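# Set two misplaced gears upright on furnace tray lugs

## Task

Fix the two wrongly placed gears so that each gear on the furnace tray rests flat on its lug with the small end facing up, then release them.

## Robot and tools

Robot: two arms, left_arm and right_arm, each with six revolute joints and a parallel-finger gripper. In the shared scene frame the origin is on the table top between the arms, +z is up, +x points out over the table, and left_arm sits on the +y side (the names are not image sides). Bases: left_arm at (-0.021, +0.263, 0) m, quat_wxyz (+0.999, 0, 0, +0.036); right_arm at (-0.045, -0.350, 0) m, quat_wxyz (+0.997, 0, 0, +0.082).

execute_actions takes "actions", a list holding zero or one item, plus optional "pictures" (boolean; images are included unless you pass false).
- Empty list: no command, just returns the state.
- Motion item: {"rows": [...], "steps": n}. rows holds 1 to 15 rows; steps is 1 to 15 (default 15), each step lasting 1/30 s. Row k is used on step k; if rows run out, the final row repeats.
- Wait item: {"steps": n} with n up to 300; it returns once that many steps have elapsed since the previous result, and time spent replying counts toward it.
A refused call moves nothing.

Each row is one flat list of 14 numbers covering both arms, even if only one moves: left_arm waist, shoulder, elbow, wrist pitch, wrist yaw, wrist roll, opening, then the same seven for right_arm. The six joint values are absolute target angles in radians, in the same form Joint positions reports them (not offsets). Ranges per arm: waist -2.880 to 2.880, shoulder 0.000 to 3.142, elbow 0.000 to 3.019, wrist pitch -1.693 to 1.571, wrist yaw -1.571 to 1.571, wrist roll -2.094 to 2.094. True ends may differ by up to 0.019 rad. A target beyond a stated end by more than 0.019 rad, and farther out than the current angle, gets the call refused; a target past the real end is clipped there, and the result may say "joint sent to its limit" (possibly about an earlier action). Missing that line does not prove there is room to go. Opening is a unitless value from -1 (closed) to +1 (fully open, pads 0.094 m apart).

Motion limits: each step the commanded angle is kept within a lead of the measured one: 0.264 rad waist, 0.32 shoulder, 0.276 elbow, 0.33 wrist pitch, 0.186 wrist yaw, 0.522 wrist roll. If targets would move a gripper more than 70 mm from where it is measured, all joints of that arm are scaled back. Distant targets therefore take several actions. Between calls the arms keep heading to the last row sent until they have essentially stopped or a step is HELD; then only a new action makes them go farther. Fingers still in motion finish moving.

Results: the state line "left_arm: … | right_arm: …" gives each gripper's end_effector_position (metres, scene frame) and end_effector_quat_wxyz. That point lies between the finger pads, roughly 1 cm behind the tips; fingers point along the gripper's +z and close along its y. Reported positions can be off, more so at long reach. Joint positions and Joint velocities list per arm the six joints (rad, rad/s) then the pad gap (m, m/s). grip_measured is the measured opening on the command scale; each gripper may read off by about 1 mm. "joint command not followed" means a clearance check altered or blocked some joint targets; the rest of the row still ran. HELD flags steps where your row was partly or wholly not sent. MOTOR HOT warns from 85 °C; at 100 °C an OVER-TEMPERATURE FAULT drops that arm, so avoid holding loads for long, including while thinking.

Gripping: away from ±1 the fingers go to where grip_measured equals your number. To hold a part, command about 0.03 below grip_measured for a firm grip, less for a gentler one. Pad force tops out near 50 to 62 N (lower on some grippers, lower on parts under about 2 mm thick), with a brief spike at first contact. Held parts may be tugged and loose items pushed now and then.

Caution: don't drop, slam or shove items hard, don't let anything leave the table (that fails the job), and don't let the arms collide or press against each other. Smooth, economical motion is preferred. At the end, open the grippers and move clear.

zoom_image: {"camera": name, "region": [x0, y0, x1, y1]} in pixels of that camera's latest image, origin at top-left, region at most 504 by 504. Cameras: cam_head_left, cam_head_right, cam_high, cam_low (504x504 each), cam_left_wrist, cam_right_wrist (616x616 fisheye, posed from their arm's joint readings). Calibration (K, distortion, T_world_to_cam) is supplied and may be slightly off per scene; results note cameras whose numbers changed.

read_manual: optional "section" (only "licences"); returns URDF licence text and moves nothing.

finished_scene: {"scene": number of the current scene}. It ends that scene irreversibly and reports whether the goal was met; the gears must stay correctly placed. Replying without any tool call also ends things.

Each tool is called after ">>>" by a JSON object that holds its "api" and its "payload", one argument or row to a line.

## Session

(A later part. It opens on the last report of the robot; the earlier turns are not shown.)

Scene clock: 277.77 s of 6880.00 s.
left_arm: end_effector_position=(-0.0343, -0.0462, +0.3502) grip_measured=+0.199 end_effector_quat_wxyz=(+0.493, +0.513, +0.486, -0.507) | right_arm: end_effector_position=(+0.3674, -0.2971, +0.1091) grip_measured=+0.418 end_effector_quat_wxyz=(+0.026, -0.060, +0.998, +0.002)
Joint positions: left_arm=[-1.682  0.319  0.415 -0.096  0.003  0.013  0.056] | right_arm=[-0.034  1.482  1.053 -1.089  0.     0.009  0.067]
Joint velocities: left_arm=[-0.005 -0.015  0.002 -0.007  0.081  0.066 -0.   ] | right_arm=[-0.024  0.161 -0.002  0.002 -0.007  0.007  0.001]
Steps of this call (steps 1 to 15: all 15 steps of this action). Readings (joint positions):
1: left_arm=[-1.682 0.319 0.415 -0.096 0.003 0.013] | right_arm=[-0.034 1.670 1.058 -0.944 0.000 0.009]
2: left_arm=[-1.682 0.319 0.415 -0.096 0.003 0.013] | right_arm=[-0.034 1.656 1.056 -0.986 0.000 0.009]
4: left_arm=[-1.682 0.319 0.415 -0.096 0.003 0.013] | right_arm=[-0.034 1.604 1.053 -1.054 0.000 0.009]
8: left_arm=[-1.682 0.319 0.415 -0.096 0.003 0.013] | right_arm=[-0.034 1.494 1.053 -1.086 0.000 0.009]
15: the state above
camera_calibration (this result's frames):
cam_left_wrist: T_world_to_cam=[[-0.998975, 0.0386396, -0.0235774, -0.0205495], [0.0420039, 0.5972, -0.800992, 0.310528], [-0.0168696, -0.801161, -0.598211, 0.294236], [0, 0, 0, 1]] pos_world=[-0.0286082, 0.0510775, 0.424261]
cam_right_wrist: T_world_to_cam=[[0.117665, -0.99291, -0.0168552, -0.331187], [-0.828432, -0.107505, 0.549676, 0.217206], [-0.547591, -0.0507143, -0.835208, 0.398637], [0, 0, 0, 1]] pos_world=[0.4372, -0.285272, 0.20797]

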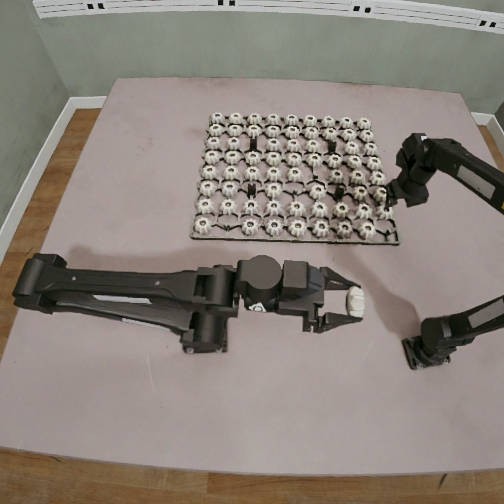

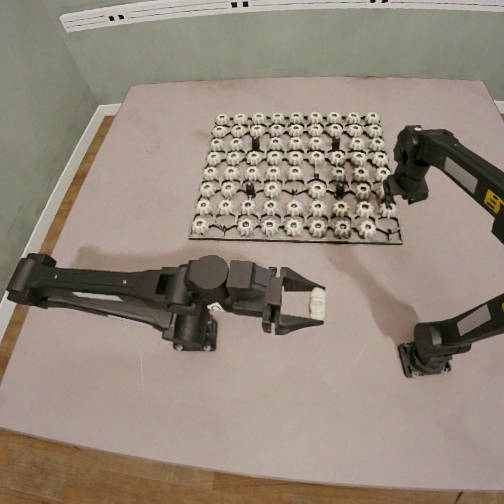

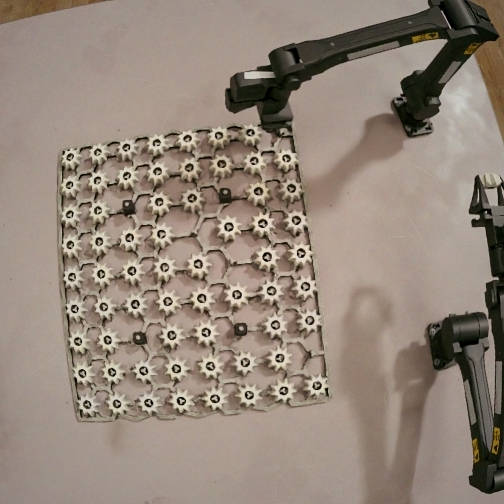

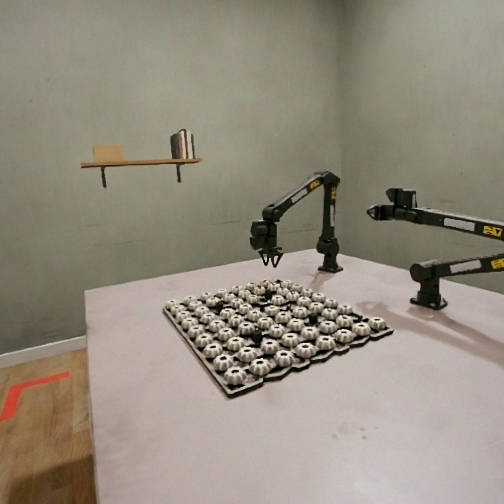

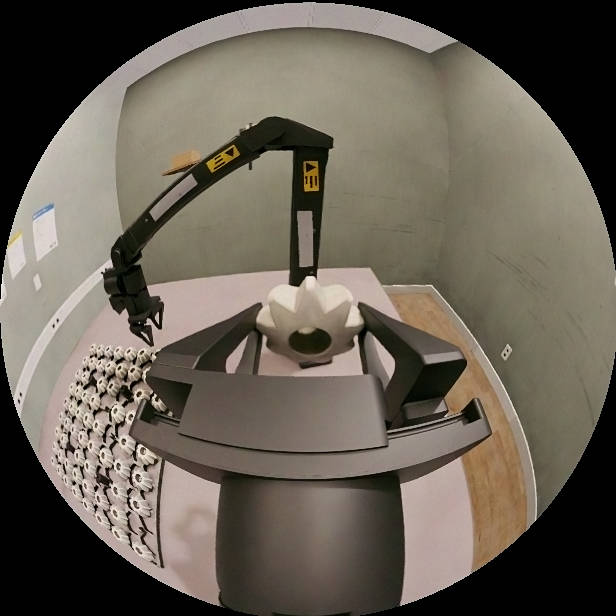

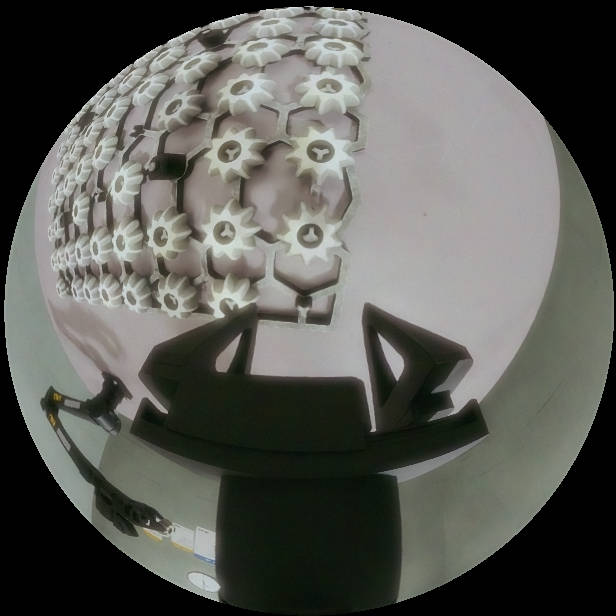

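>>> {"api": "execute_actions", "payload": {
  "actions": [
    {"rows":[[-1.682,0.306,0.43,-0.08,0,0,0.0,0.4,0.03,0.41,-0.37,0,-1.57,0.7]]}
  ],
  "pictures": false
}}

>>> {"api": "execute_actions", "payload": {
  "actions": [
    {"steps":40}
  ],
  "pictures": false
}}

>>> {"api": "execute_actions", "payload": {
  "actions": [
    {"rows":[[-1.682,0.306,0.43,-0.08,0,0,0.0,1.372,0.03,0.41,-0.37,0,-1.57,0.7]]}
  ],
  "pictures": false
}}

>>> {"api": "execute_actions", "payload": {
  "actions": [
    {"steps":40}
  ]
}}

Scene clock: 294.00 s of 6880.00 s.
left_arm: end_effector_position=(-0.0343, -0.0462, +0.3502) grip_measured=+0.199 end_effector_quat_wxyz=(+0.493, +0.513, +0.486, -0.507) | right_arm: end_effector_position=(+0.2094, -0.1810, +0.2197) grip_measured=+0.699 end_effector_quat_wxyz=(+0.512, -0.617, +0.587, -0.114)
Joint positions: left_arm=[-1.682  0.319  0.415 -0.096  0.003  0.013  0.056] | right_arm=[ 0.422  0.424  0.377 -0.419 -0.004 -1.032  0.08 ]
Joint velocities: left_arm=[-0.005  0.015 -0.007  0.012  0.051  0.007  0.   ] | right_arm=[-0.132 -2.466  0.007  0.335 -0.037 -1.853  0.001]
Steps of this call (steps 1 to 30: the robot went on to your last target; steps 31 to 90: nothing new was sent; then 12.73 s passed at rest; steps 91 to 105: all 15 steps of this action). Readings (joint positions):
91: left_arm=[-1.682 0.319 0.415 -0.096 0.003 0.013] | right_arm=[-0.025 1.487 1.032 -1.052 0.004 -0.031]
92: left_arm=[-1.682 0.319 0.415 -0.096 0.003 0.013] | right_arm=[-0.005 1.456 0.985 -0.980 0.006 -0.085]
94: left_arm=[-1.682 0.319 0.415 -0.096 0.003 0.013] | right_arm=[0.075 1.363 0.869 -0.857 0.006 -0.194]
98: left_arm=[-1.682 0.319 0.415 -0.096 0.003 0.013] | right_arm=[0.309 1.102 0.603 -0.571 0.001 -0.463]
105: the state above

Scene clock: 295.33 s of 6880.00 s.
left_arm: end_effector_position=(-0.0343, -0.0462, +0.3502) grip_measured=+0.199 end_effector_quat_wxyz=(+0.493, +0.513, +0.486, -0.507) | right_arm: end_effector_position=(+0.1628, -0.2166, +0.3409) grip_measured=+0.699 end_effector_quat_wxyz=(+0.619, -0.622, +0.344, -0.332)
Joint positions: left_arm=[-1.682  0.319  0.415 -0.096  0.003  0.013  0.056] | right_arm=[ 0.407  0.022  0.389 -0.379 -0.003 -1.557  0.08 ]
Joint velocities: left_arm=[ 0.005 -0.015 -0.012 -0.002 -0.066 -0.022 -0.   ] | right_arm=[ 0.005 -0.005  0.012 -0.002  0.022 -0.007  0.   ]
Steps of this call (steps 1 to 40: the robot went on to your last target). Readings (joint positions):
1: left_arm=[-1.682 0.319 0.415 -0.096 0.003 0.013] | right_arm=[0.418 0.341 0.377 -0.410 -0.004 -1.097]
2: left_arm=[-1.682 0.319 0.415 -0.096 0.003 0.013] | right_arm=[0.415 0.259 0.377 -0.405 -0.004 -1.160]
4: left_arm=[-1.682 0.319 0.415 -0.096 0.003 0.013] | right_arm=[0.410 0.103 0.377 -0.395 -0.003 -1.290]
8: left_arm=[-1.682 0.319 0.415 -0.096 0.003 0.013] | right_arm=[0.407 0.011 0.389 -0.379 -0.003 -1.448]
40: the state above

Scene clock: 295.83 s of 6880.00 s.
left_arm: end_effector_position=(-0.0343, -0.0462, +0.3502) grip_measured=+0.199 end_effector_quat_wxyz=(+0.493, +0.513, +0.486, -0.507) | right_arm: end_effector_position=(-0.0441, -0.1029, +0.3409) grip_measured=+0.699 end_effector_quat_wxyz=(+0.703, -0.711, +0.005, +0.004)
Joint positions: left_arm=[-1.682  0.319  0.415 -0.096  0.003  0.013  0.056] | right_arm=[ 1.403  0.022  0.389 -0.379 -0.003 -1.558  0.08 ]
Joint velocities: left_arm=[-0.005 -0.005  0.007  0.022  0.081  0.007  0.   ] | right_arm=[-0.23  -0.005 -0.007  0.007  0.022  0.022 -0.   ]
Steps of this call (steps 1 to 15: all 15 steps of this action). Readings (joint positions):
1: left_arm=[-1.682 0.319 0.415 -0.096 0.003 0.013] | right_arm=[0.428 0.022 0.389 -0.379 0.004 -1.557]
2: left_arm=[-1.682 0.319 0.415 -0.096 0.003 0.013] | right_arm=[0.492 0.022 0.389 -0.379 0.005 -1.557]
4: left_arm=[-1.682 0.319 0.415 -0.096 0.003 0.013] | right_arm=[0.670 0.022 0.389 -0.379 0.004 -1.557]
8: left_arm=[-1.682 0.319 0.415 -0.096 0.003 0.013] | right_arm=[1.059 0.022 0.389 -0.379 0.001 -1.558]
15: the state above

Scene clock: 297.17 s of 6880.00 s.
left_arm: end_effector_position=(-0.0343, -0.0462, +0.3502) grip_measured=+0.199 end_effector_quat_wxyz=(+0.493, +0.513, +0.486, -0.507) | right_arm: end_effector_position=(-0.0374, -0.1031, +0.3409) grip_measured=+0.699 end_effector_quat_wxyz=(+0.703, -0.711, +0.015, -0.006)
Joint positions: left_arm=[-1.682  0.319  0.415 -0.096  0.003  0.013  0.056] | right_arm=[ 1.376  0.022  0.389 -0.379 -0.002 -1.558  0.08 ]
Joint velocities: left_arm=[-0.005  0.005  0.012 -0.017 -0.022  0.022 -0.   ] | right_arm=[-0.015 -0.015 -0.012 -0.022 -0.022 -0.051 -0.001]
Steps of this call (steps 1 to 30: the robot went on to your last target; steps 31 to 40: nothing new was sent). Readings (joint positions):
1: left_arm=[-1.682 0.319 0.415 -0.096 0.003 0.013] | right_arm=[1.395 0.022 0.389 -0.379 -0.003 -1.558]
2: left_arm=[-1.682 0.319 0.415 -0.096 0.003 0.013] | right_arm=[1.387 0.022 0.389 -0.379 -0.003 -1.558]
4: left_arm=[-1.682 0.319 0.415 -0.096 0.003 0.013] | right_arm=[1.377 0.022 0.389 -0.379 -0.002 -1.558]
8: left_arm=[-1.682 0.319 0.415 -0.096 0.003 0.013] | right_arm=[1.376 0.022 0.389 -0.379 -0.002 -1.558]
40: the state above
All arms were judged still, so your last target was given up. Only a new action makes them travel on or press farther. Fingers that are still opening or closing keep moving.
camera_calibration (this result's frames):
cam_left_wrist: T_world_to_cam=[[-0.998975, 0.0386396, -0.0235774, -0.0205495], [0.0420039, 0.5972, -0.800992, 0.310528], [-0.0168696, -0.801161, -0.598211, 0.294236], [0, 0, 0, 1]] pos_world=[-0.0286082, 0.0510775, 0.424261]
cam_right_wrist: T_world_to_cam=[[0.0167679, 0.0281472, 0.999463, -0.331969], [0.78788, -0.615815, 0.00412455, -0.0306809], [0.615601, 0.787388, -0.0325025, 0.236684], [0, 0, 0, 1]] pos_world=[-0.115963, -0.195912, 0.339611]

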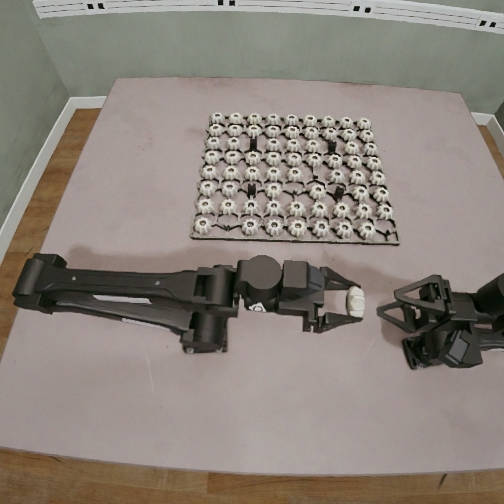

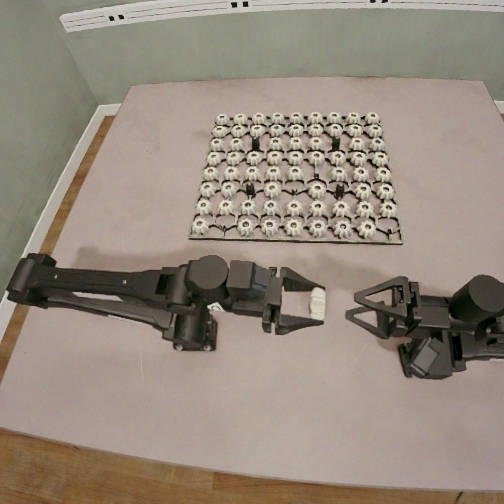

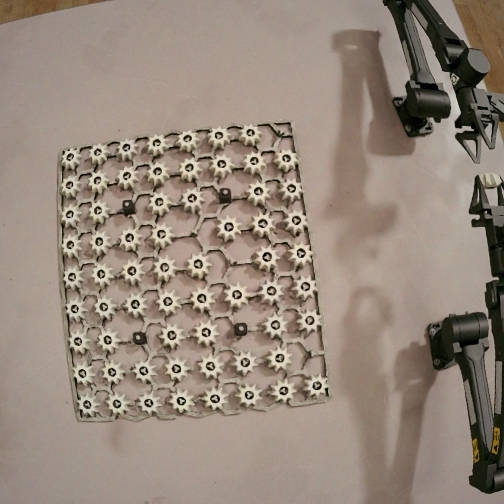

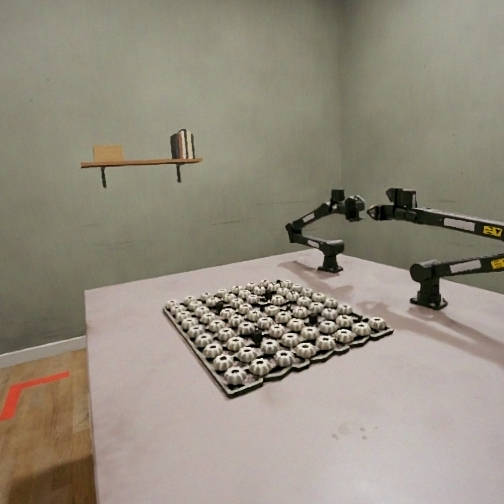

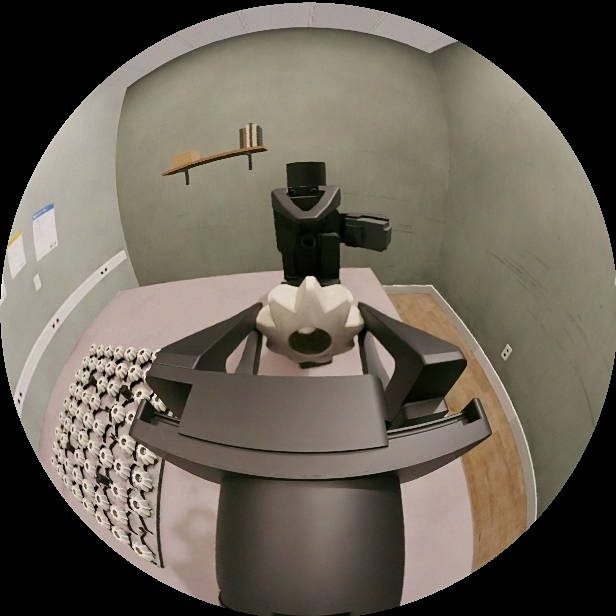

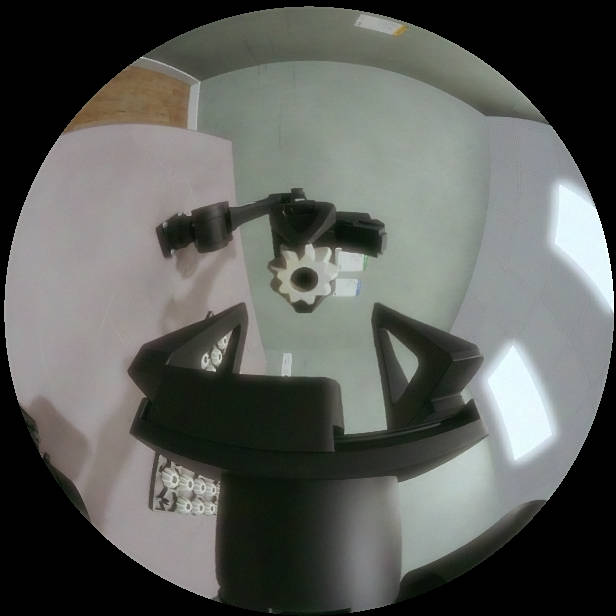

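>>> {"api": "execute_actions", "payload": {
  "actions": [
    {"rows":[[-1.682,0.306,0.43,-0.08,0,0,0.0,1.372,0.06,0.41,-0.345,0,-1.57,0.7],[-1.682,0.306,0.43,-0.08,0,0,0.0,1.372,0.085,0.41,-0.32,0,-1.57,0.7],[-1.682,0.306,0.43,-0.08,0,0,0.0,1.372,0.11,0.41,-0.295,0,-1.57,0.7],[-1.682,0.306,0.43,-0.08,0,0,0.0,1.372,0.135,0.41,-0.27,0,-1.57,0.7],[-1.682,0.306,0.43,-0.08,0,0,0.0,1.372,0.16,0.41,-0.245,0,-1.57,0.7],[-1.682,0.306,0.43,-0.08,0,0,0.0,1.372,0.185,0.41,-0.22,0,-1.57,0.7],[-1.682,0.306,0.43,-0.08,0,0,0.0,1.372,0.21,0.41,-0.195,0,-1.57,0.7],[-1.682,0.306,0.43,-0.08,0,0,0.0,1.372,0.235,0.41,-0.17,0,-1.57,0.7],[-1.682,0.306,0.43,-0.08,0,0,0.0,1.372,0.26,0.41,-0.145,0,-1.57,0.7],[-1.682,0.306,0.43,-0.08,0,0,0.0,1.372,0.285,0.41,-0.12,0,-1.57,0.7],[-1.682,0.306,0.43,-0.08,0,0,0.0,1.372,0.305,0.41,-0.10,0,-1.57,0.7],[-1.682,0.306,0.43,-0.08,0,0,0.0,1.372,0.32,0.41,-0.08,0,-1.57,0.7]]}
  ],
  "pictures": false
}}

>>> {"api": "execute_actions", "payload": {
  "actions": [
    {"steps":15}
  ]
}}

Scene clock: 317.43 s of 6880.00 s.
left_arm: end_effector_position=(-0.0343, -0.0462, +0.3502) grip_measured=+0.199 end_effector_quat_wxyz=(+0.493, +0.513, +0.486, -0.507) | right_arm: end_effector_position=(-0.0353, -0.0375, +0.3262) grip_measured=+0.699 end_effector_quat_wxyz=(+0.687, -0.726, +0.015, -0.006)
Joint positions: left_arm=[-1.682  0.319  0.415 -0.096  0.003  0.013  0.056] | right_arm=[ 1.376  0.332  0.389 -0.113 -0.002 -1.558  0.08 ]
Joint velocities: left_arm=[ 0.005 -0.005  0.002  0.002  0.007  0.095 -0.   ] | right_arm=[-0.015  0.161 -0.007  0.134 -0.007 -0.007 -0.001]
Steps of this call (steps 1 to 90: nothing new was sent; then 16.77 s passed at rest; steps 91 to 105: all 15 steps of this action). Readings (joint positions):
91: left_arm=[-1.682 0.319 0.415 -0.096 0.003 0.013] | right_arm=[1.376 0.024 0.389 -0.377 -0.002 -1.558]
92: left_arm=[-1.682 0.319 0.415 -0.096 0.003 0.013] | right_arm=[1.376 0.030 0.389 -0.369 -0.002 -1.558]
94: left_arm=[-1.682 0.319 0.415 -0.096 0.003 0.013] | right_arm=[1.376 0.062 0.389 -0.333 -0.002 -1.558]
98: left_arm=[-1.682 0.319 0.415 -0.096 0.003 0.013] | right_arm=[1.376 0.174 0.389 -0.239 -0.002 -1.558]
105: the state above

Scene clock: 317.93 s of 6880.00 s.
left_arm: end_effector_position=(-0.0343, -0.0462, +0.3502) grip_measured=+0.199 end_effector_quat_wxyz=(+0.493, +0.513, +0.486, -0.507) | right_arm: end_effector_position=(-0.0353, -0.0384, +0.3303) grip_measured=+0.699 end_effector_quat_wxyz=(+0.693, -0.721, +0.015, -0.006)
Joint positions: left_arm=[-1.682  0.319  0.415 -0.096  0.003  0.013  0.056] | right_arm=[ 1.376  0.326  0.389 -0.103 -0.002 -1.558  0.08 ]
Joint velocities: left_arm=[-0.024  0.005 -0.002 -0.012 -0.081  0.037  0.   ] | right_arm=[-0.015 -0.024  0.007  0.002 -0.051 -0.037 -0.001]
Steps of this call (steps 1 to 15: the robot went on to your last target). Readings (joint positions):
1: left_arm=[-1.682 0.319 0.415 -0.096 0.003 0.013] | right_arm=[1.376 0.334 0.389 -0.110 -0.002 -1.558]
2: left_arm=[-1.682 0.319 0.415 -0.096 0.003 0.013] | right_arm=[1.376 0.333 0.389 -0.107 -0.002 -1.558]
4: left_arm=[-1.682 0.319 0.415 -0.096 0.003 0.013] | right_arm=[1.376 0.330 0.389 -0.104 -0.002 -1.558]
8: left_arm=[-1.682 0.319 0.415 -0.096 0.003 0.013] | right_arm=[1.376 0.326 0.389 -0.103 -0.002 -1.558]
15: the state above
camera_calibration (this result's frames):
cam_left_wrist: T_world_to_cam=[[-0.998975, 0.0386396, -0.0235774, -0.0205495], [0.0420039, 0.5972, -0.800992, 0.310528], [-0.0168696, -0.801161, -0.598211, 0.294236], [0, 0, 0, 1]] pos_world=[-0.0286082, 0.0510775, 0.424261]
cam_right_wrist: T_world_to_cam=[[0.0176575, 0.056332, 0.998256, -0.321723], [0.787891, -0.615464, 0.0207943, 0.00205989], [0.615562, 0.78615, -0.055251, 0.191665], [0, 0, 0, 1]] pos_world=[-0.113924, -0.131286, 0.331709]

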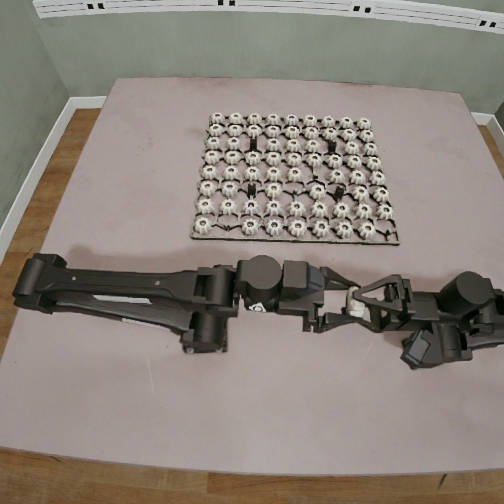

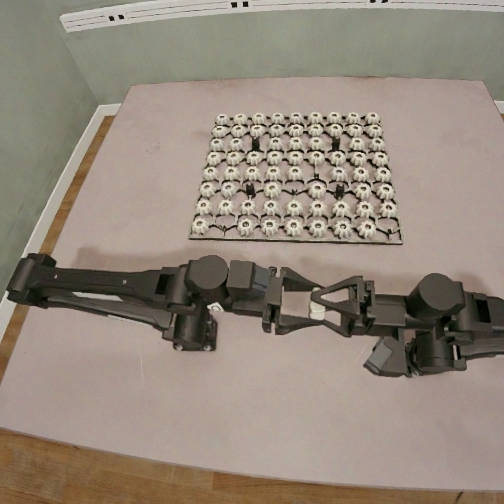

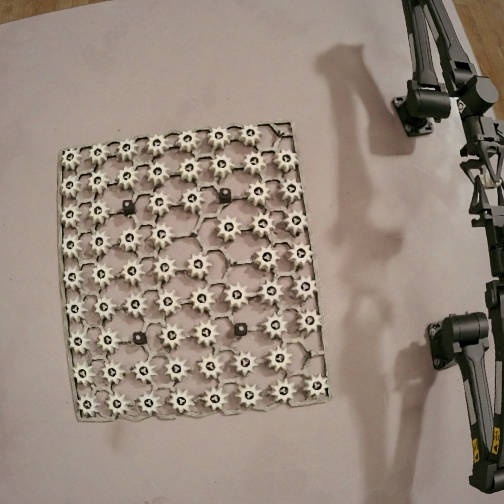

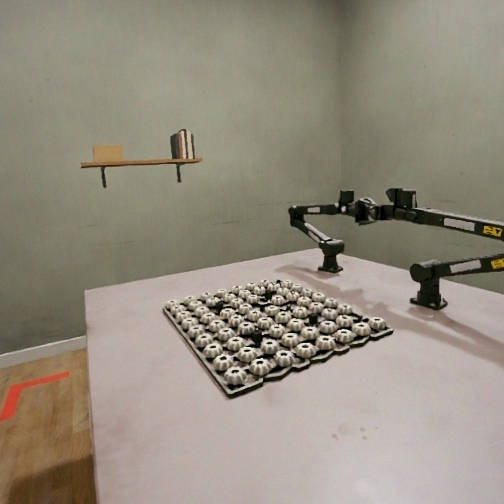

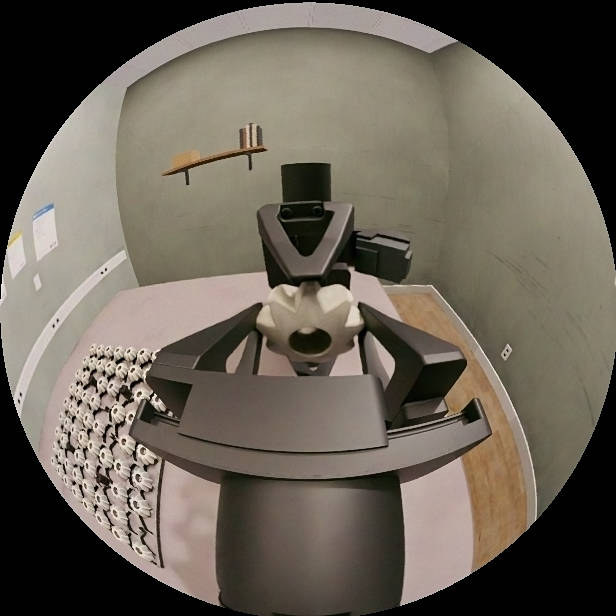

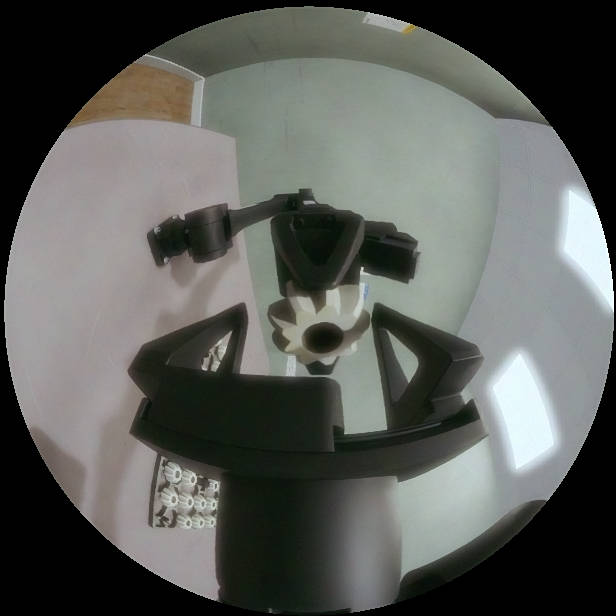

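>>> {"api": "execute_actions", "payload": {
  "actions": [
    {"rows":[[-1.682,0.306,0.43,-0.08,0,0,0.0,1.372,0.32,0.41,-0.055,0,-1.57,0.7],[-1.682,0.306,0.43,-0.08,0,0,0.0,1.372,0.32,0.41,-0.055,0,-1.57,0.7],[-1.682,0.306,0.43,-0.08,0,0,0.0,1.372,0.32,0.41,-0.055,0,-1.57,0.7],[-1.682,0.306,0.43,-0.08,0,0,0.0,1.372,0.32,0.41,-0.055,0,-1.57,0.7],[-1.682,0.306,0.43,-0.08,0,0,0.0,1.372,0.32,0.41,-0.055,0,-1.57,0.7],[-1.682,0.306,0.43,-0.08,0,0,0.0,1.372,0.32,0.41,-0.055,0,-1.57,0.0]]}
  ],
  "pictures": false
}}

>>> {"api": "execute_actions", "payload": {
  "actions": [
    {"rows":[[-1.682,0.306,0.43,-0.08,0,0,0.8,1.372,0.32,0.41,-0.055,0,-1.57,0.0]],"steps":8}
  ],
  "pictures": false
}}

>>> {"api": "execute_actions", "payload": {
  "actions": [
    {"rows":[[-1.682,0.25,0.43,-0.15,0,0,0.8,1.372,0.32,0.41,-0.055,0,-1.57,0.0],[-1.682,0.2,0.43,-0.2,0,0,0.8,1.372,0.32,0.41,-0.055,0,-1.57,0.0],[-1.682,0.15,0.43,-0.25,0,0,0.8,1.372,0.32,0.41,-0.055,0,-1.57,0.0],[-1.682,0.1,0.43,-0.3,0,0,0.8,1.372,0.32,0.41,-0.055,0,-1.57,0.0],[-1.682,0.03,0.43,-0.38,0,0,0.8,1.372,0.32,0.41,-0.055,0,-1.57,0.0]]}
  ]
}}

>>> {"api": "execute_actions", "payload": {
  "actions": [
    {"rows":[[-1.682,0.03,0.43,-0.38,0,0,0.8,0.43,0.32,0.41,-0.055,0,0,0.0]]}
  ],
  "pictures": false
}}

>>> {"api": "execute_actions", "payload": {
  "actions": [
    {"rows":[[-1.682,0.03,0.43,-0.38,0,0,0.8,0.43,1.75,1.72,-1.3,0,0,0.0]]}
  ],
  "pictures": false
}}

>>> {"api": "execute_actions", "payload": {
  "actions": [
    {"steps":40}
  ],
  "pictures": false
}}

>>> {"api": "execute_actions", "payload": {
  "actions": [
    {"rows":[[-1.682,0.03,0.43,-0.38,0,0,0.8,0.43,1.80,1.72,-1.3,0,0,0.0],[-1.682,0.03,0.43,-0.38,0,0,0.8,0.43,1.83,1.72,-1.3,0,0,0.0],[-1.682,0.03,0.43,-0.38,0,0,0.8,0.43,1.86,1.72,-1.3,0,0,0.0],[-1.682,0.03,0.43,-0.38,0,0,0.8,0.43,1.88,1.72,-1.3,0,0,0.0],[-1.682,0.03,0.43,-0.38,0,0,0.8,0.43,1.90,1.72,-1.3,0,0,0.0],[-1.682,0.03,0.43,-0.38,0,0,0.8,0.43,1.915,1.72,-1.3,0,0,0.0]]}
  ],
  "pictures": false
}}

>>> {"api": "execute_actions", "payload": {
  "actions": [
    {"steps":20}
  ]
}}

Scene clock: 365.33 s of 6880.00 s.
left_arm: end_effector_position=(-0.0342, -0.0463, +0.3502) grip_measured=+0.199 end_effector_quat_wxyz=(+0.493, +0.513, +0.487, -0.507) | right_arm: end_effector_position=(-0.0353, -0.0384, +0.3367) grip_measured=+0.207 end_effector_quat_wxyz=(+0.702, -0.712, +0.014, -0.007)
Joint positions: left_arm=[-1.682  0.319  0.415 -0.096  0.002  0.011  0.056] | right_arm=[ 1.376  0.326  0.389 -0.078 -0.002 -1.56   0.057]
Joint velocities: left_arm=[-0.005 -0.015 -0.002 -0.002  0.022  0.037 -0.001] | right_arm=[ 0.005  0.005 -0.012  0.007  0.066 -0.037 -0.001]
Steps of this call (steps 1 to 15: the robot went on to your last target; steps 16 to 90: nothing new was sent; then 43.90 s passed at rest; steps 91 to 105: all 15 steps of this action). Readings (joint positions):
91: left_arm=[-1.682 0.319 0.415 -0.096 0.003 0.013] | right_arm=[1.376 0.326 0.389 -0.099 -0.002 -1.558]
92: left_arm=[-1.682 0.319 0.415 -0.096 0.003 0.013] | right_arm=[1.376 0.326 0.389 -0.092 -0.002 -1.558]
94: left_arm=[-1.682 0.319 0.415 -0.096 0.003 0.013] | right_arm=[1.376 0.326 0.389 -0.081 -0.002 -1.558]
98: left_arm=[-1.682 0.319 0.415 -0.096 0.002 0.011] | right_arm=[1.376 0.326 0.389 -0.078 -0.002 -1.560]
105: the state above

Scene clock: 365.60 s of 6880.00 s.
left_arm: end_effector_position=(-0.0342, -0.0457, +0.3512) grip_measured=+0.797 end_effector_quat_wxyz=(+0.493, +0.512, +0.486, -0.508) | right_arm: end_effector_position=(-0.0353, -0.0383, +0.3352) grip_measured=+0.207 end_effector_quat_wxyz=(+0.701, -0.713, +0.014, -0.007)
Joint positions: left_arm=[-1.682  0.316  0.415 -0.095  0.002  0.011  0.084] | right_arm=[ 1.376  0.326  0.387 -0.078 -0.002 -1.56   0.057]
Joint velocities: left_arm=[ 0.005 -0.005  0.012  0.007 -0.066 -0.095  0.   ] | right_arm=[-0.005  0.005 -0.002  0.002 -0.007 -0.037  0.   ]
Steps of this call (steps 1 to 8: all 8 steps of this action). Readings (joint positions):
1: left_arm=[-1.682 0.319 0.415 -0.096 0.002 0.011] | right_arm=[1.376 0.326 0.389 -0.078 -0.002 -1.560]
2: left_arm=[-1.682 0.319 0.415 -0.096 0.002 0.011] | right_arm=[1.376 0.326 0.389 -0.078 -0.002 -1.560]
4: left_arm=[-1.682 0.316 0.415 -0.095 0.002 0.011] | right_arm=[1.376 0.326 0.387 -0.078 -0.002 -1.560]
8: the state above

Scene clock: 366.10 s of 6880.00 s.
left_arm: end_effector_position=(-0.0316, +0.0211, +0.3592) grip_measured=+0.797 end_effector_quat_wxyz=(+0.499, +0.506, +0.480, -0.514) | right_arm: end_effector_position=(-0.0353, -0.0383, +0.3352) grip_measured=+0.207 end_effector_quat_wxyz=(+0.701, -0.713, +0.014, -0.007)
Joint positions: left_arm=[-1.682  0.017  0.415 -0.371  0.002  0.011  0.084] | right_arm=[ 1.376  0.326  0.387 -0.078 -0.002 -1.56   0.057]
Joint velocities: left_arm=[ 0.024  0.122  0.012 -0.046 -0.139 -0.007 -0.   ] | right_arm=[-0.005 -0.015 -0.012 -0.007  0.081  0.007  0.   ]
Steps of this call (steps 1 to 15: all 15 steps of this action). Readings (joint positions):
1: left_arm=[-1.682 0.312 0.415 -0.103 0.002 0.011] | right_arm=[1.376 0.326 0.387 -0.078 -0.002 -1.560]
2: left_arm=[-1.682 0.298 0.415 -0.127 0.002 0.011] | right_arm=[1.376 0.326 0.387 -0.078 -0.002 -1.560]
4: left_arm=[-1.682 0.234 0.415 -0.209 0.002 0.011] | right_arm=[1.376 0.326 0.387 -0.078 -0.002 -1.560]
8: left_arm=[-1.682 0.036 0.415 -0.350 0.002 0.011] | right_arm=[1.376 0.326 0.387 -0.078 -0.002 -1.560]
15: the state above
camera_calibration (this result's frames):
cam_left_wrist: T_world_to_cam=[[-0.999063, 0.0377015, -0.0212731, -0.0210866], [0.0391229, 0.576017, -0.816501, 0.283333], [-0.0185296, -0.816568, -0.576952, 0.346229], [0, 0, 0, 1]] pos_world=[-0.0257361, 0.120309, 0.43065]
cam_right_wrist: T_world_to_cam=[[0.0142558, 0.0331799, 0.999348, -0.327959], [0.787887, -0.615751, 0.00920464, 0.00591554], [0.615655, 0.787242, -0.03492, 0.18505], [0, 0, 0, 1]] pos_world=[-0.113913, -0.131155, 0.334152]

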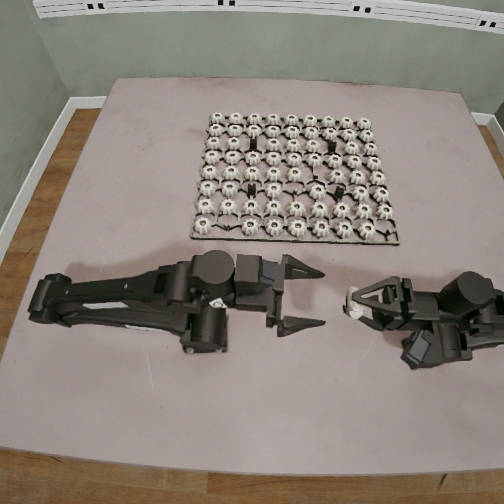

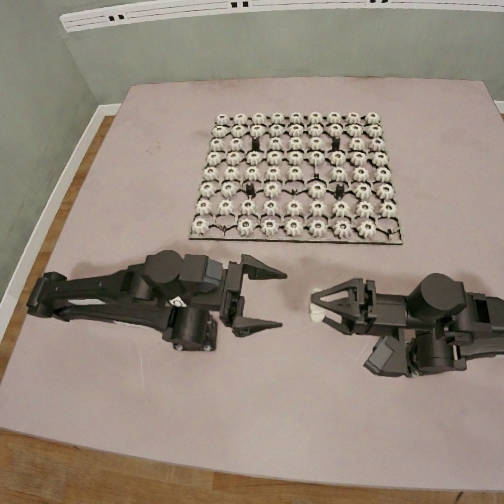

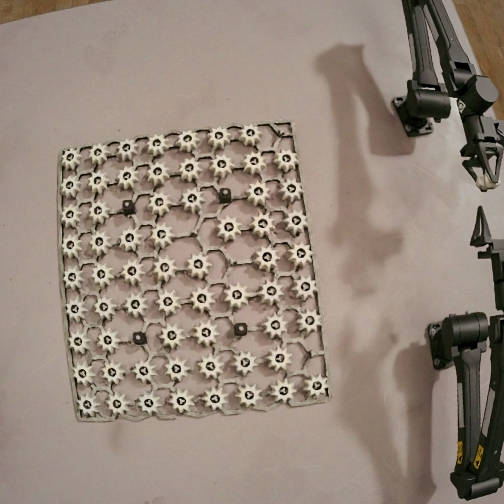

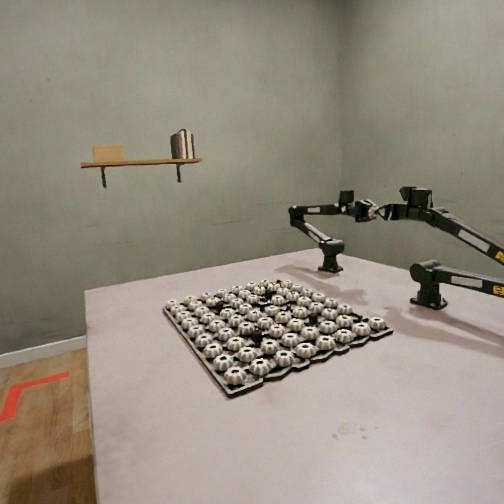

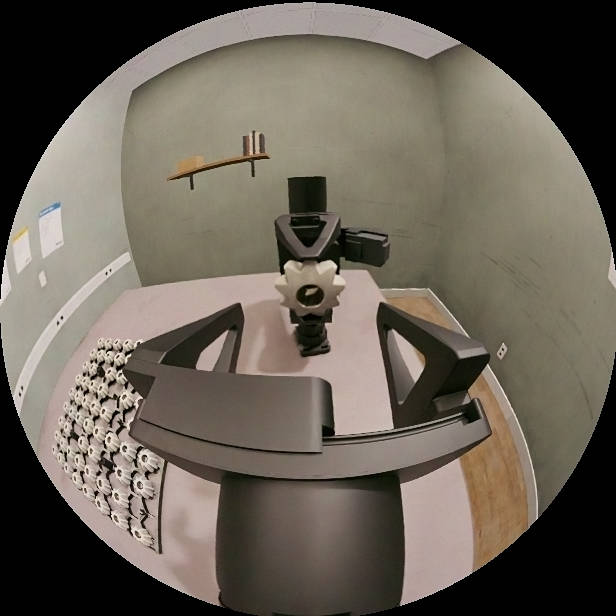

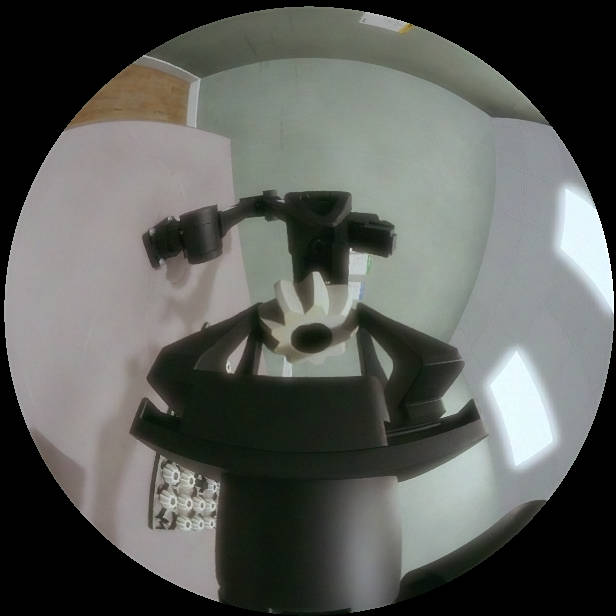

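Scene clock: 366.60 s of 6880.00 s.
left_arm: end_effector_position=(-0.0316, +0.0198, +0.3575) grip_measured=+0.797 end_effector_quat_wxyz=(+0.497, +0.508, +0.482, -0.512) | right_arm: end_effector_position=(+0.2214, -0.1876, +0.3348) grip_measured=+0.207 end_effector_quat_wxyz=(+0.691, -0.265, +0.662, +0.115)
Joint positions: left_arm=[-1.682  0.022  0.415 -0.373  0.002  0.011  0.084] | right_arm=[ 0.391  0.327  0.387 -0.078  0.009 -0.217  0.057]
Joint velocities: left_arm=[-0.024 -0.005  0.007 -0.002 -0.022 -0.037 -0.001] | right_arm=[ 0.259 -0.005 -0.007 -0.007 -0.11   1.399 -0.   ]
Steps of this call (steps 1 to 15: all 15 steps of this action). Readings (joint positions):
1: left_arm=[-1.682 0.020 0.415 -0.373 0.002 0.011] | right_arm=[1.355 0.326 0.387 -0.078 -0.014 -1.486]
2: left_arm=[-1.682 0.022 0.415 -0.373 0.002 0.011] | right_arm=[1.297 0.326 0.387 -0.078 -0.020 -1.388]
4: left_arm=[-1.682 0.022 0.415 -0.373 0.002 0.011] | right_arm=[1.126 0.326 0.387 -0.078 -0.009 -1.193]
8: left_arm=[-1.682 0.022 0.415 -0.373 0.002 0.011] | right_arm=[0.738 0.327 0.387 -0.078 -0.001 -0.804]
15: the state above

Scene clock: 367.10 s of 6880.00 s.
left_arm: end_effector_position=(-0.0316, +0.0198, +0.3575) grip_measured=+0.797 end_effector_quat_wxyz=(+0.497, +0.508, +0.482, -0.512) | right_arm: end_effector_position=(+0.3886, -0.0596, +0.1569) grip_measured=+0.207 end_effector_quat_wxyz=(+0.030, -0.303, +0.953, +0.008)
Joint positions: left_arm=[-1.682  0.022  0.415 -0.373  0.002  0.011  0.084] | right_arm=[ 0.428  1.698  1.446 -1.257  0.001 -0.024  0.057]
Joint velocities: left_arm=[-0.015 -0.015 -0.002 -0.007 -0.037 -0.066  0.001] | right_arm=[-0.005  2.164  1.619 -0.3    0.022  0.022  0.   ]
Steps of this call (steps 1 to 15: all 15 steps of this action). Readings (joint positions):
1: left_arm=[-1.682 0.022 0.415 -0.373 0.002 0.011] | right_arm=[0.401 0.347 0.410 -0.139 0.005 -0.175]
2: left_arm=[-1.682 0.022 0.415 -0.373 0.002 0.011] | right_arm=[0.411 0.403 0.467 -0.259 0.003 -0.143]
4: left_arm=[-1.682 0.022 0.415 -0.373 0.002 0.011] | right_arm=[0.425 0.586 0.612 -0.483 0.001 -0.096]
8: left_arm=[-1.682 0.022 0.415 -0.373 0.002 0.011] | right_arm=[0.428 1.026 0.951 -0.921 0.001 -0.046]
15: the state above

Scene clock: 368.43 s of 6880.00 s.
left_arm: end_effector_position=(-0.0316, +0.0198, +0.3575) grip_measured=+0.797 end_effector_quat_wxyz=(+0.497, +0.508, +0.482, -0.512) | right_arm: end_effector_position=(+0.4386, -0.0261, +0.1921) grip_measured=+0.207 end_effector_quat_wxyz=(+0.070, -0.296, +0.952, +0.020)
Joint positions: left_arm=[-1.682  0.022  0.415 -0.373  0.002  0.011  0.084] | right_arm=[ 0.428  1.784  1.65  -1.292  0.001 -0.012  0.057]
Joint velocities: left_arm=[ 0.005 -0.015 -0.017  0.002 -0.022  0.037  0.   ] | right_arm=[-0.005  0.005  0.002  0.002 -0.037 -0.022 -0.001]
Steps of this call (steps 1 to 40: the robot went on to your last target). Readings (joint positions):
1: left_arm=[-1.682 0.022 0.415 -0.373 0.002 0.011] | right_arm=[0.428 1.763 1.495 -1.260 0.001 -0.023]
2: left_arm=[-1.682 0.022 0.415 -0.373 0.002 0.011] | right_arm=[0.428 1.813 1.531 -1.260 0.001 -0.022]
4: left_arm=[-1.682 0.022 0.415 -0.373 0.002 0.011] | right_arm=[0.428 1.868 1.563 -1.260 0.001 -0.022]
8: left_arm=[-1.682 0.022 0.415 -0.373 0.002 0.011] | right_arm=[0.428 1.883 1.564 -1.271 0.001 -0.022]
40: the state above

Scene clock: 368.93 s of 6880.00 s.
left_arm: end_effector_position=(-0.0316, +0.0198, +0.3575) grip_measured=+0.797 end_effector_quat_wxyz=(+0.497, +0.508, +0.482, -0.512) | right_arm: end_effector_position=(+0.4460, -0.0211, +0.0897) grip_measured=+0.207 end_effector_quat_wxyz=(-0.014, -0.297, +0.955, -0.005)
Joint positions: left_arm=[-1.682  0.022  0.415 -0.373  0.002  0.011  0.084] | right_arm=[ 0.428  1.979  1.672 -1.293  0.001 -0.012  0.057]
Joint velocities: left_arm=[-0.015 -0.015  0.002 -0.002 -0.051 -0.081 -0.001] | right_arm=[-0.024  0.024  0.012 -0.002  0.051  0.051  0.   ]
Steps of this call (steps 1 to 15: all 15 steps of this action). Readings (joint positions):
1: left_arm=[-1.682 0.022 0.415 -0.373 0.002 0.011] | right_arm=[0.428 1.786 1.650 -1.292 0.001 -0.012]
2: left_arm=[-1.682 0.022 0.415 -0.373 0.002 0.011] | right_arm=[0.428 1.790 1.651 -1.293 0.001 -0.012]
4: left_arm=[-1.682 0.022 0.415 -0.373 0.002 0.011] | right_arm=[0.428 1.810 1.660 -1.293 0.001 -0.012]
8: left_arm=[-1.682 0.022 0.415 -0.373 0.002 0.011] | right_arm=[0.428 1.887 1.672 -1.293 0.001 -0.012]
15: the state above

Scene clock: 369.60 s of 6880.00 s.
left_arm: end_effector_position=(-0.0316, +0.0198, +0.3575) grip_measured=+0.797 end_effector_quat_wxyz=(+0.497, +0.508, +0.482, -0.512) | right_arm: end_effector_position=(+0.4466, -0.0207, +0.1021) grip_measured=+0.207 end_effector_quat_wxyz=(-0.004, -0.297, +0.955, -0.002)
Joint positions: left_arm=[-1.682  0.022  0.415 -0.373  0.002  0.011  0.084] | right_arm=[ 0.428  1.958  1.672 -1.293  0.001 -0.012  0.057]
Joint velocities: left_arm=[ 0.005  0.005 -0.007 -0.002  0.007 -0.007  0.001] | right_arm=[-0.005 -0.015 -0.002 -0.007  0.007 -0.051 -0.001]
Steps of this call (steps 1 to 20: the robot went on to your last target). Readings (joint positions):
1: left_arm=[-1.682 0.022 0.415 -0.373 0.002 0.011] | right_arm=[0.428 1.979 1.672 -1.293 0.001 -0.012]
2: left_arm=[-1.682 0.022 0.415 -0.373 0.002 0.011] | right_arm=[0.428 1.978 1.672 -1.293 0.001 -0.012]
4: left_arm=[-1.682 0.022 0.415 -0.373 0.002 0.011] | right_arm=[0.428 1.972 1.672 -1.293 0.001 -0.012]
8: left_arm=[-1.682 0.022 0.415 -0.373 0.002 0.011] | right_arm=[0.428 1.961 1.672 -1.293 0.001 -0.012]
20: the state above
camera_calibration (this result's frames):
cam_left_wrist: T_world_to_cam=[[-0.999057, 0.0378556, -0.0212789, -0.0211234], [0.0393507, 0.581916, -0.812297, 0.281138], [-0.0183674, -0.812368, -0.582856, 0.346244], [0, 0, 0, 1]] pos_world=[-0.0258069, 0.118478, 0.429729]
cam_right_wrist: T_world_to_cam=[[0.565127, -0.82485, -0.0159376, -0.262641], [-0.655131, -0.460422, 0.599012, 0.226645], [-0.501433, -0.328076, -0.800582, 0.420372], [0, 0, 0, 1]] pos_world=[0.507696, 0.0256266, 0.196593]

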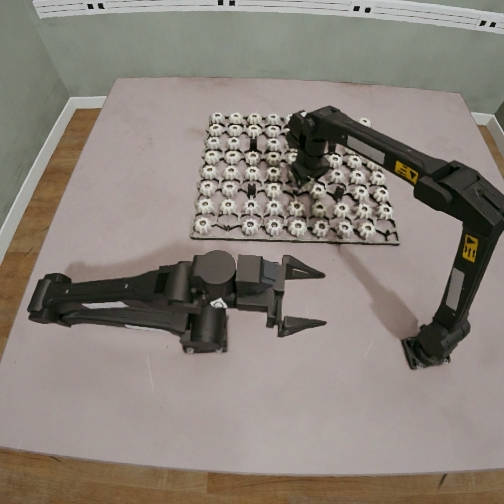

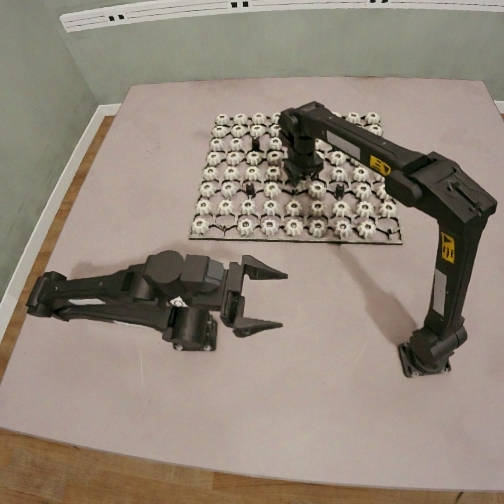

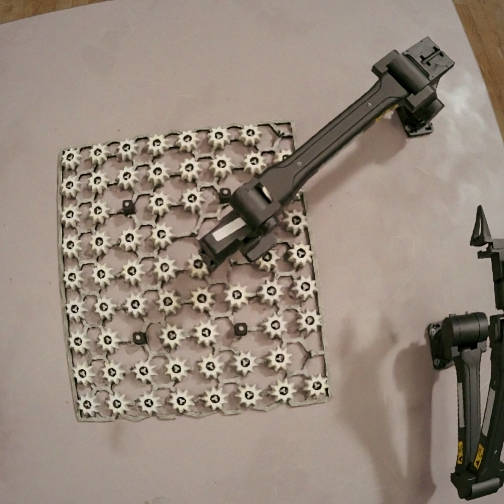

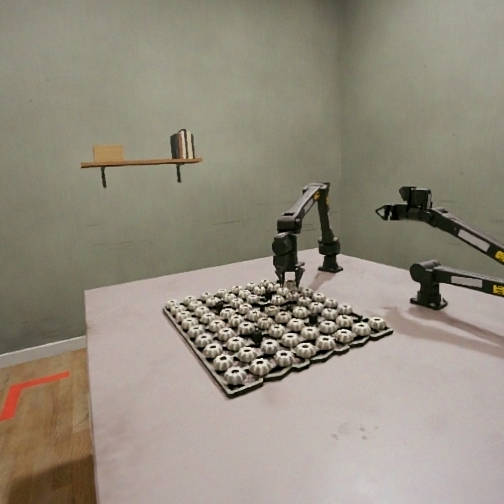

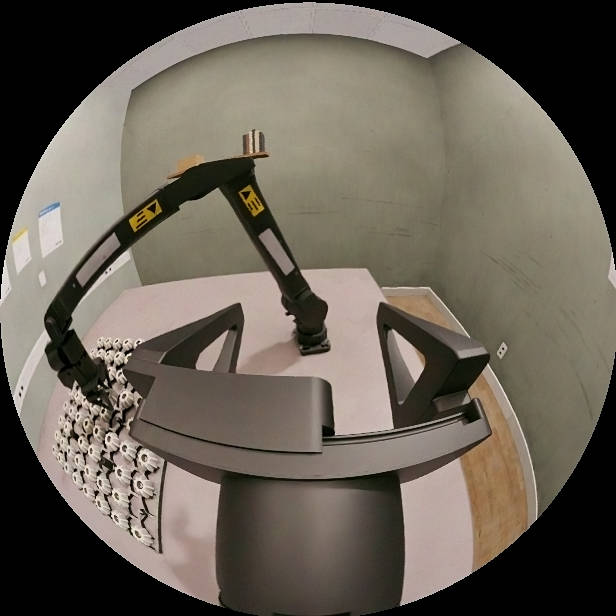

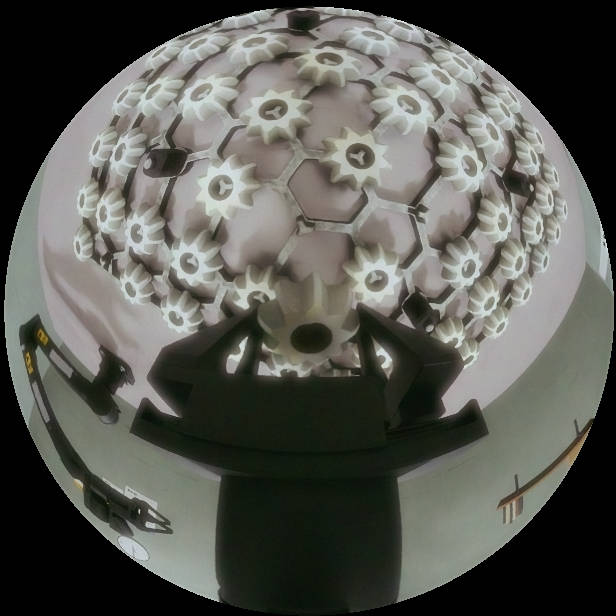

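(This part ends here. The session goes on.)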